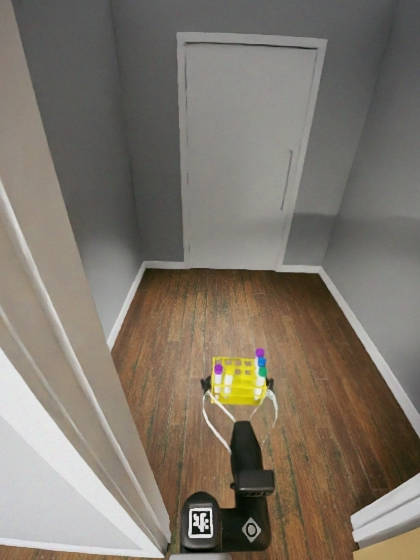

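execute_actions --actions '[{"r2":{"base":{"translate_m":-0.42}}}]' --cameras '[]'

execute_actions --actions '[{"r2":{"base":{"strafe_m":-0.3},"pace":"slow"}}]' --cameras '["r2_head_right_camera"]'

Scene clock: 119.00 s.
r1.base_odometry: x=-0.158 y=+0.813 heading=+1.572 (m, m, rad; r1's odometry frame)
r1.turned_by_wheels: +0.000 (rad since the last result)
r1.turned_by_imu: -0.002 (rad since the last result)
r1.base_tilt: forward=+0.1 right=-0.3 (deg)
r1.lidar_m: 0.78 0.43 0.35 0.96 2.76 2.19 2.14 1.82 1.42 1.37 1.29 1.00
r1.base_status: not commanded
r1.joint_positions: lift_m=+0.850 arm_m=+0.007 wrist_yaw_rad=+1.682 wrist_pitch_rad=-0.009 wrist_roll_rad=-0.017 gripper_m=-0.037
r1.joint_status: not commanded
r1.on_its_own: wrist_yaw_rad is off since a torque_fault, until you send "end_of_arm": "enable_torque" (your +0.900 is given up)
r1.motor_effort: lift_m=+21(21) arm_m=-5(5) wrist_yaw_rad=-2(1) wrist_pitch_rad=-17(17) wrist_roll_rad=-1(1) gripper_m=-22(25) wheel_0=+3(3) wheel_1=-2(2) wheel_2=-1(0) (%)
r1.hand_pose: x=+0.2326 y=+0.2964 z=+1.0307 quat_wxyz=(+0.667, -0.002, -0.009, +0.745) (m; r1's base frame)
r1.wrist_depth_mm: - - - 254 243 226 213 / - - - 255 243 225 215 / - - - 255 243 225 214 / - - - 256 245 227 216 / - - - 255 245 226 215 / - - 184 196 181 226 214 / - 153 - 195 244 220 213
r2.base_odometry: x=-0.331 y=-1.511 heading=-1.569 (m, m, rad; r2's odometry frame)
r2.turned_by_wheels: +0.000 (rad since the last result)
r2.turned_by_imu: +0.000 (rad since the last result)
r2.base_tilt: forward=+0.2 right=-0.2 (deg)
r2.lidar_m: 0.41 0.63 0.92 1.77 1.88 2.59 2.49 2.62 0.51 0.52 0.57 0.43
r2.base_status: done
r2.joint_positions: lift_m=+0.830 arm_m=+0.003 wrist_yaw_rad=+0.000 wrist_pitch_rad=+0.023 wrist_roll_rad=-0.006 gripper_m=+0.070
r2.joint_status: not commanded
r2.motor_effort: lift_m=+20(20) arm_m=-4(5) wrist_yaw_rad=+0(1) wrist_pitch_rad=-8(9) wrist_roll_rad=+4(4) gripper_m=-19(25) wheel_0=+0(3) wheel_1=+0(5) wheel_2=-2(9) (%)
r2.hand_pose: x=+0.4627 y=-0.0874 z=+1.0015 quat_wxyz=(+1.000, -0.003, +0.011, +0.000) (m; r2's base frame)
r2.wrist_depth_mm: 394 473 - - - - 1756 / 397 466 - - - - 1756 / 402 462 - - - - 1808 / 404 455 197 - 216 - 1756 / 421 445 191 263 185 - 1808 / 424 179 188 198 185 182 1756 / 427 462 198 - 191 1921 1708
pictures: none
No camera images: the call's "cameras" was empty. Leave "cameras" out to get every camera's image.

Scene clock: 123.13 s.
r1.base_odometry: x=-0.158 y=+0.813 heading=+1.572 (m, m, rad; r1's odometry frame)
r1.turned_by_wheels: +0.000 (rad since the last result)
r1.turned_by_imu: -0.001 (rad since the last result)
r1.base_tilt: forward=+0.2 right=-0.3 (deg)
r1.lidar_m: 0.77 0.46 0.32 2.68 2.78 2.18 2.13 1.83 1.39 1.37 1.28 1.00
r1.base_status: not commanded
r1.joint_positions: lift_m=+0.850 arm_m=+0.007 wrist_yaw_rad=+1.682 wrist_pitch_rad=-0.009 wrist_roll_rad=-0.017 gripper_m=-0.037
r1.joint_status: not commanded
r1.on_its_own: wrist_yaw_rad is off since a torque_fault, until you send "end_of_arm": "enable_torque" (your +0.900 is given up)
r1.motor_effort: lift_m=+21(21) arm_m=-5(5) wrist_yaw_rad=-2(1) wrist_pitch_rad=-17(17) wrist_roll_rad=-1(1) gripper_m=-22(22) wheel_0=+3(3) wheel_1=-2(2) wheel_2=-1(0) (%)
r1.hand_pose: x=+0.2326 y=+0.2964 z=+1.0307 quat_wxyz=(+0.667, -0.002, -0.009, +0.745) (m; r1's base frame)
r1.wrist_depth_mm: - - - 255 243 225 213 / - - - 256 243 226 214 / - - - 255 245 226 215 / - - - 255 244 229 215 / - - - 255 244 226 215 / - - 183 195 182 225 215 / - 152 - 195 244 219 215
r2.base_odometry: x=-0.631 y=-1.511 heading=-1.569 (m, m, rad; r2's odometry frame)
r2.turned_by_wheels: +0.000 (rad since the last result)
r2.turned_by_imu: -0.002 (rad since the last result)
r2.base_tilt: forward=+0.3 right=-0.1 (deg)
r2.lidar_m: 0.41 0.75 0.92 2.05 2.19 2.59 2.50 0.29 0.25 0.25 0.25 0.42
r2.base_status: done
r2.joint_positions: lift_m=+0.830 arm_m=+0.003 wrist_yaw_rad=+0.000 wrist_pitch_rad=+0.023 wrist_roll_rad=-0.006 gripper_m=+0.070
r2.joint_status: not commanded
r2.motor_effort: lift_m=+20(20) arm_m=-5(5) wrist_yaw_rad=+1(2) wrist_pitch_rad=-8(8) wrist_roll_rad=+5(4) gripper_m=-23(22) wheel_0=+0(5) wheel_1=+1(6) wheel_2=+0(2) (%)
r2.hand_pose: x=+0.4627 y=-0.0874 z=+1.0015 quat_wxyz=(+1.000, -0.003, +0.011, +0.000) (m; r2's base frame)
r2.wrist_depth_mm: 1576 - - - - - 466 / 1537 - - - - - 469 / 1537 - - - - - 469 / 1537 - 195 - 216 - 473 / 1499 - 193 236 185 1863 480 / 1499 179 189 196 185 182 449 / 1430 - 198 - 190 1863 466
pictures: r2_head_right_camera
Images, in order (width x height): r2_head_right_camera 420x672.

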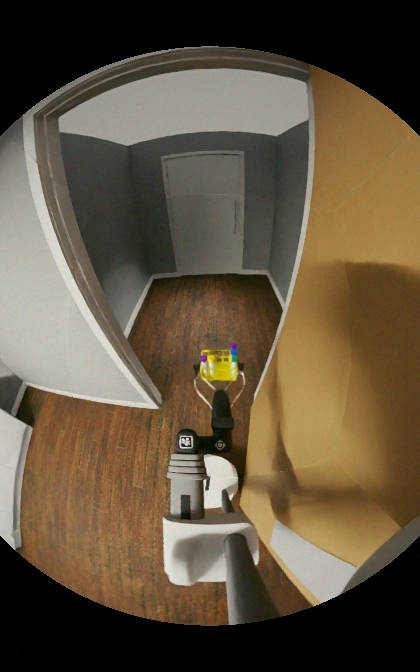

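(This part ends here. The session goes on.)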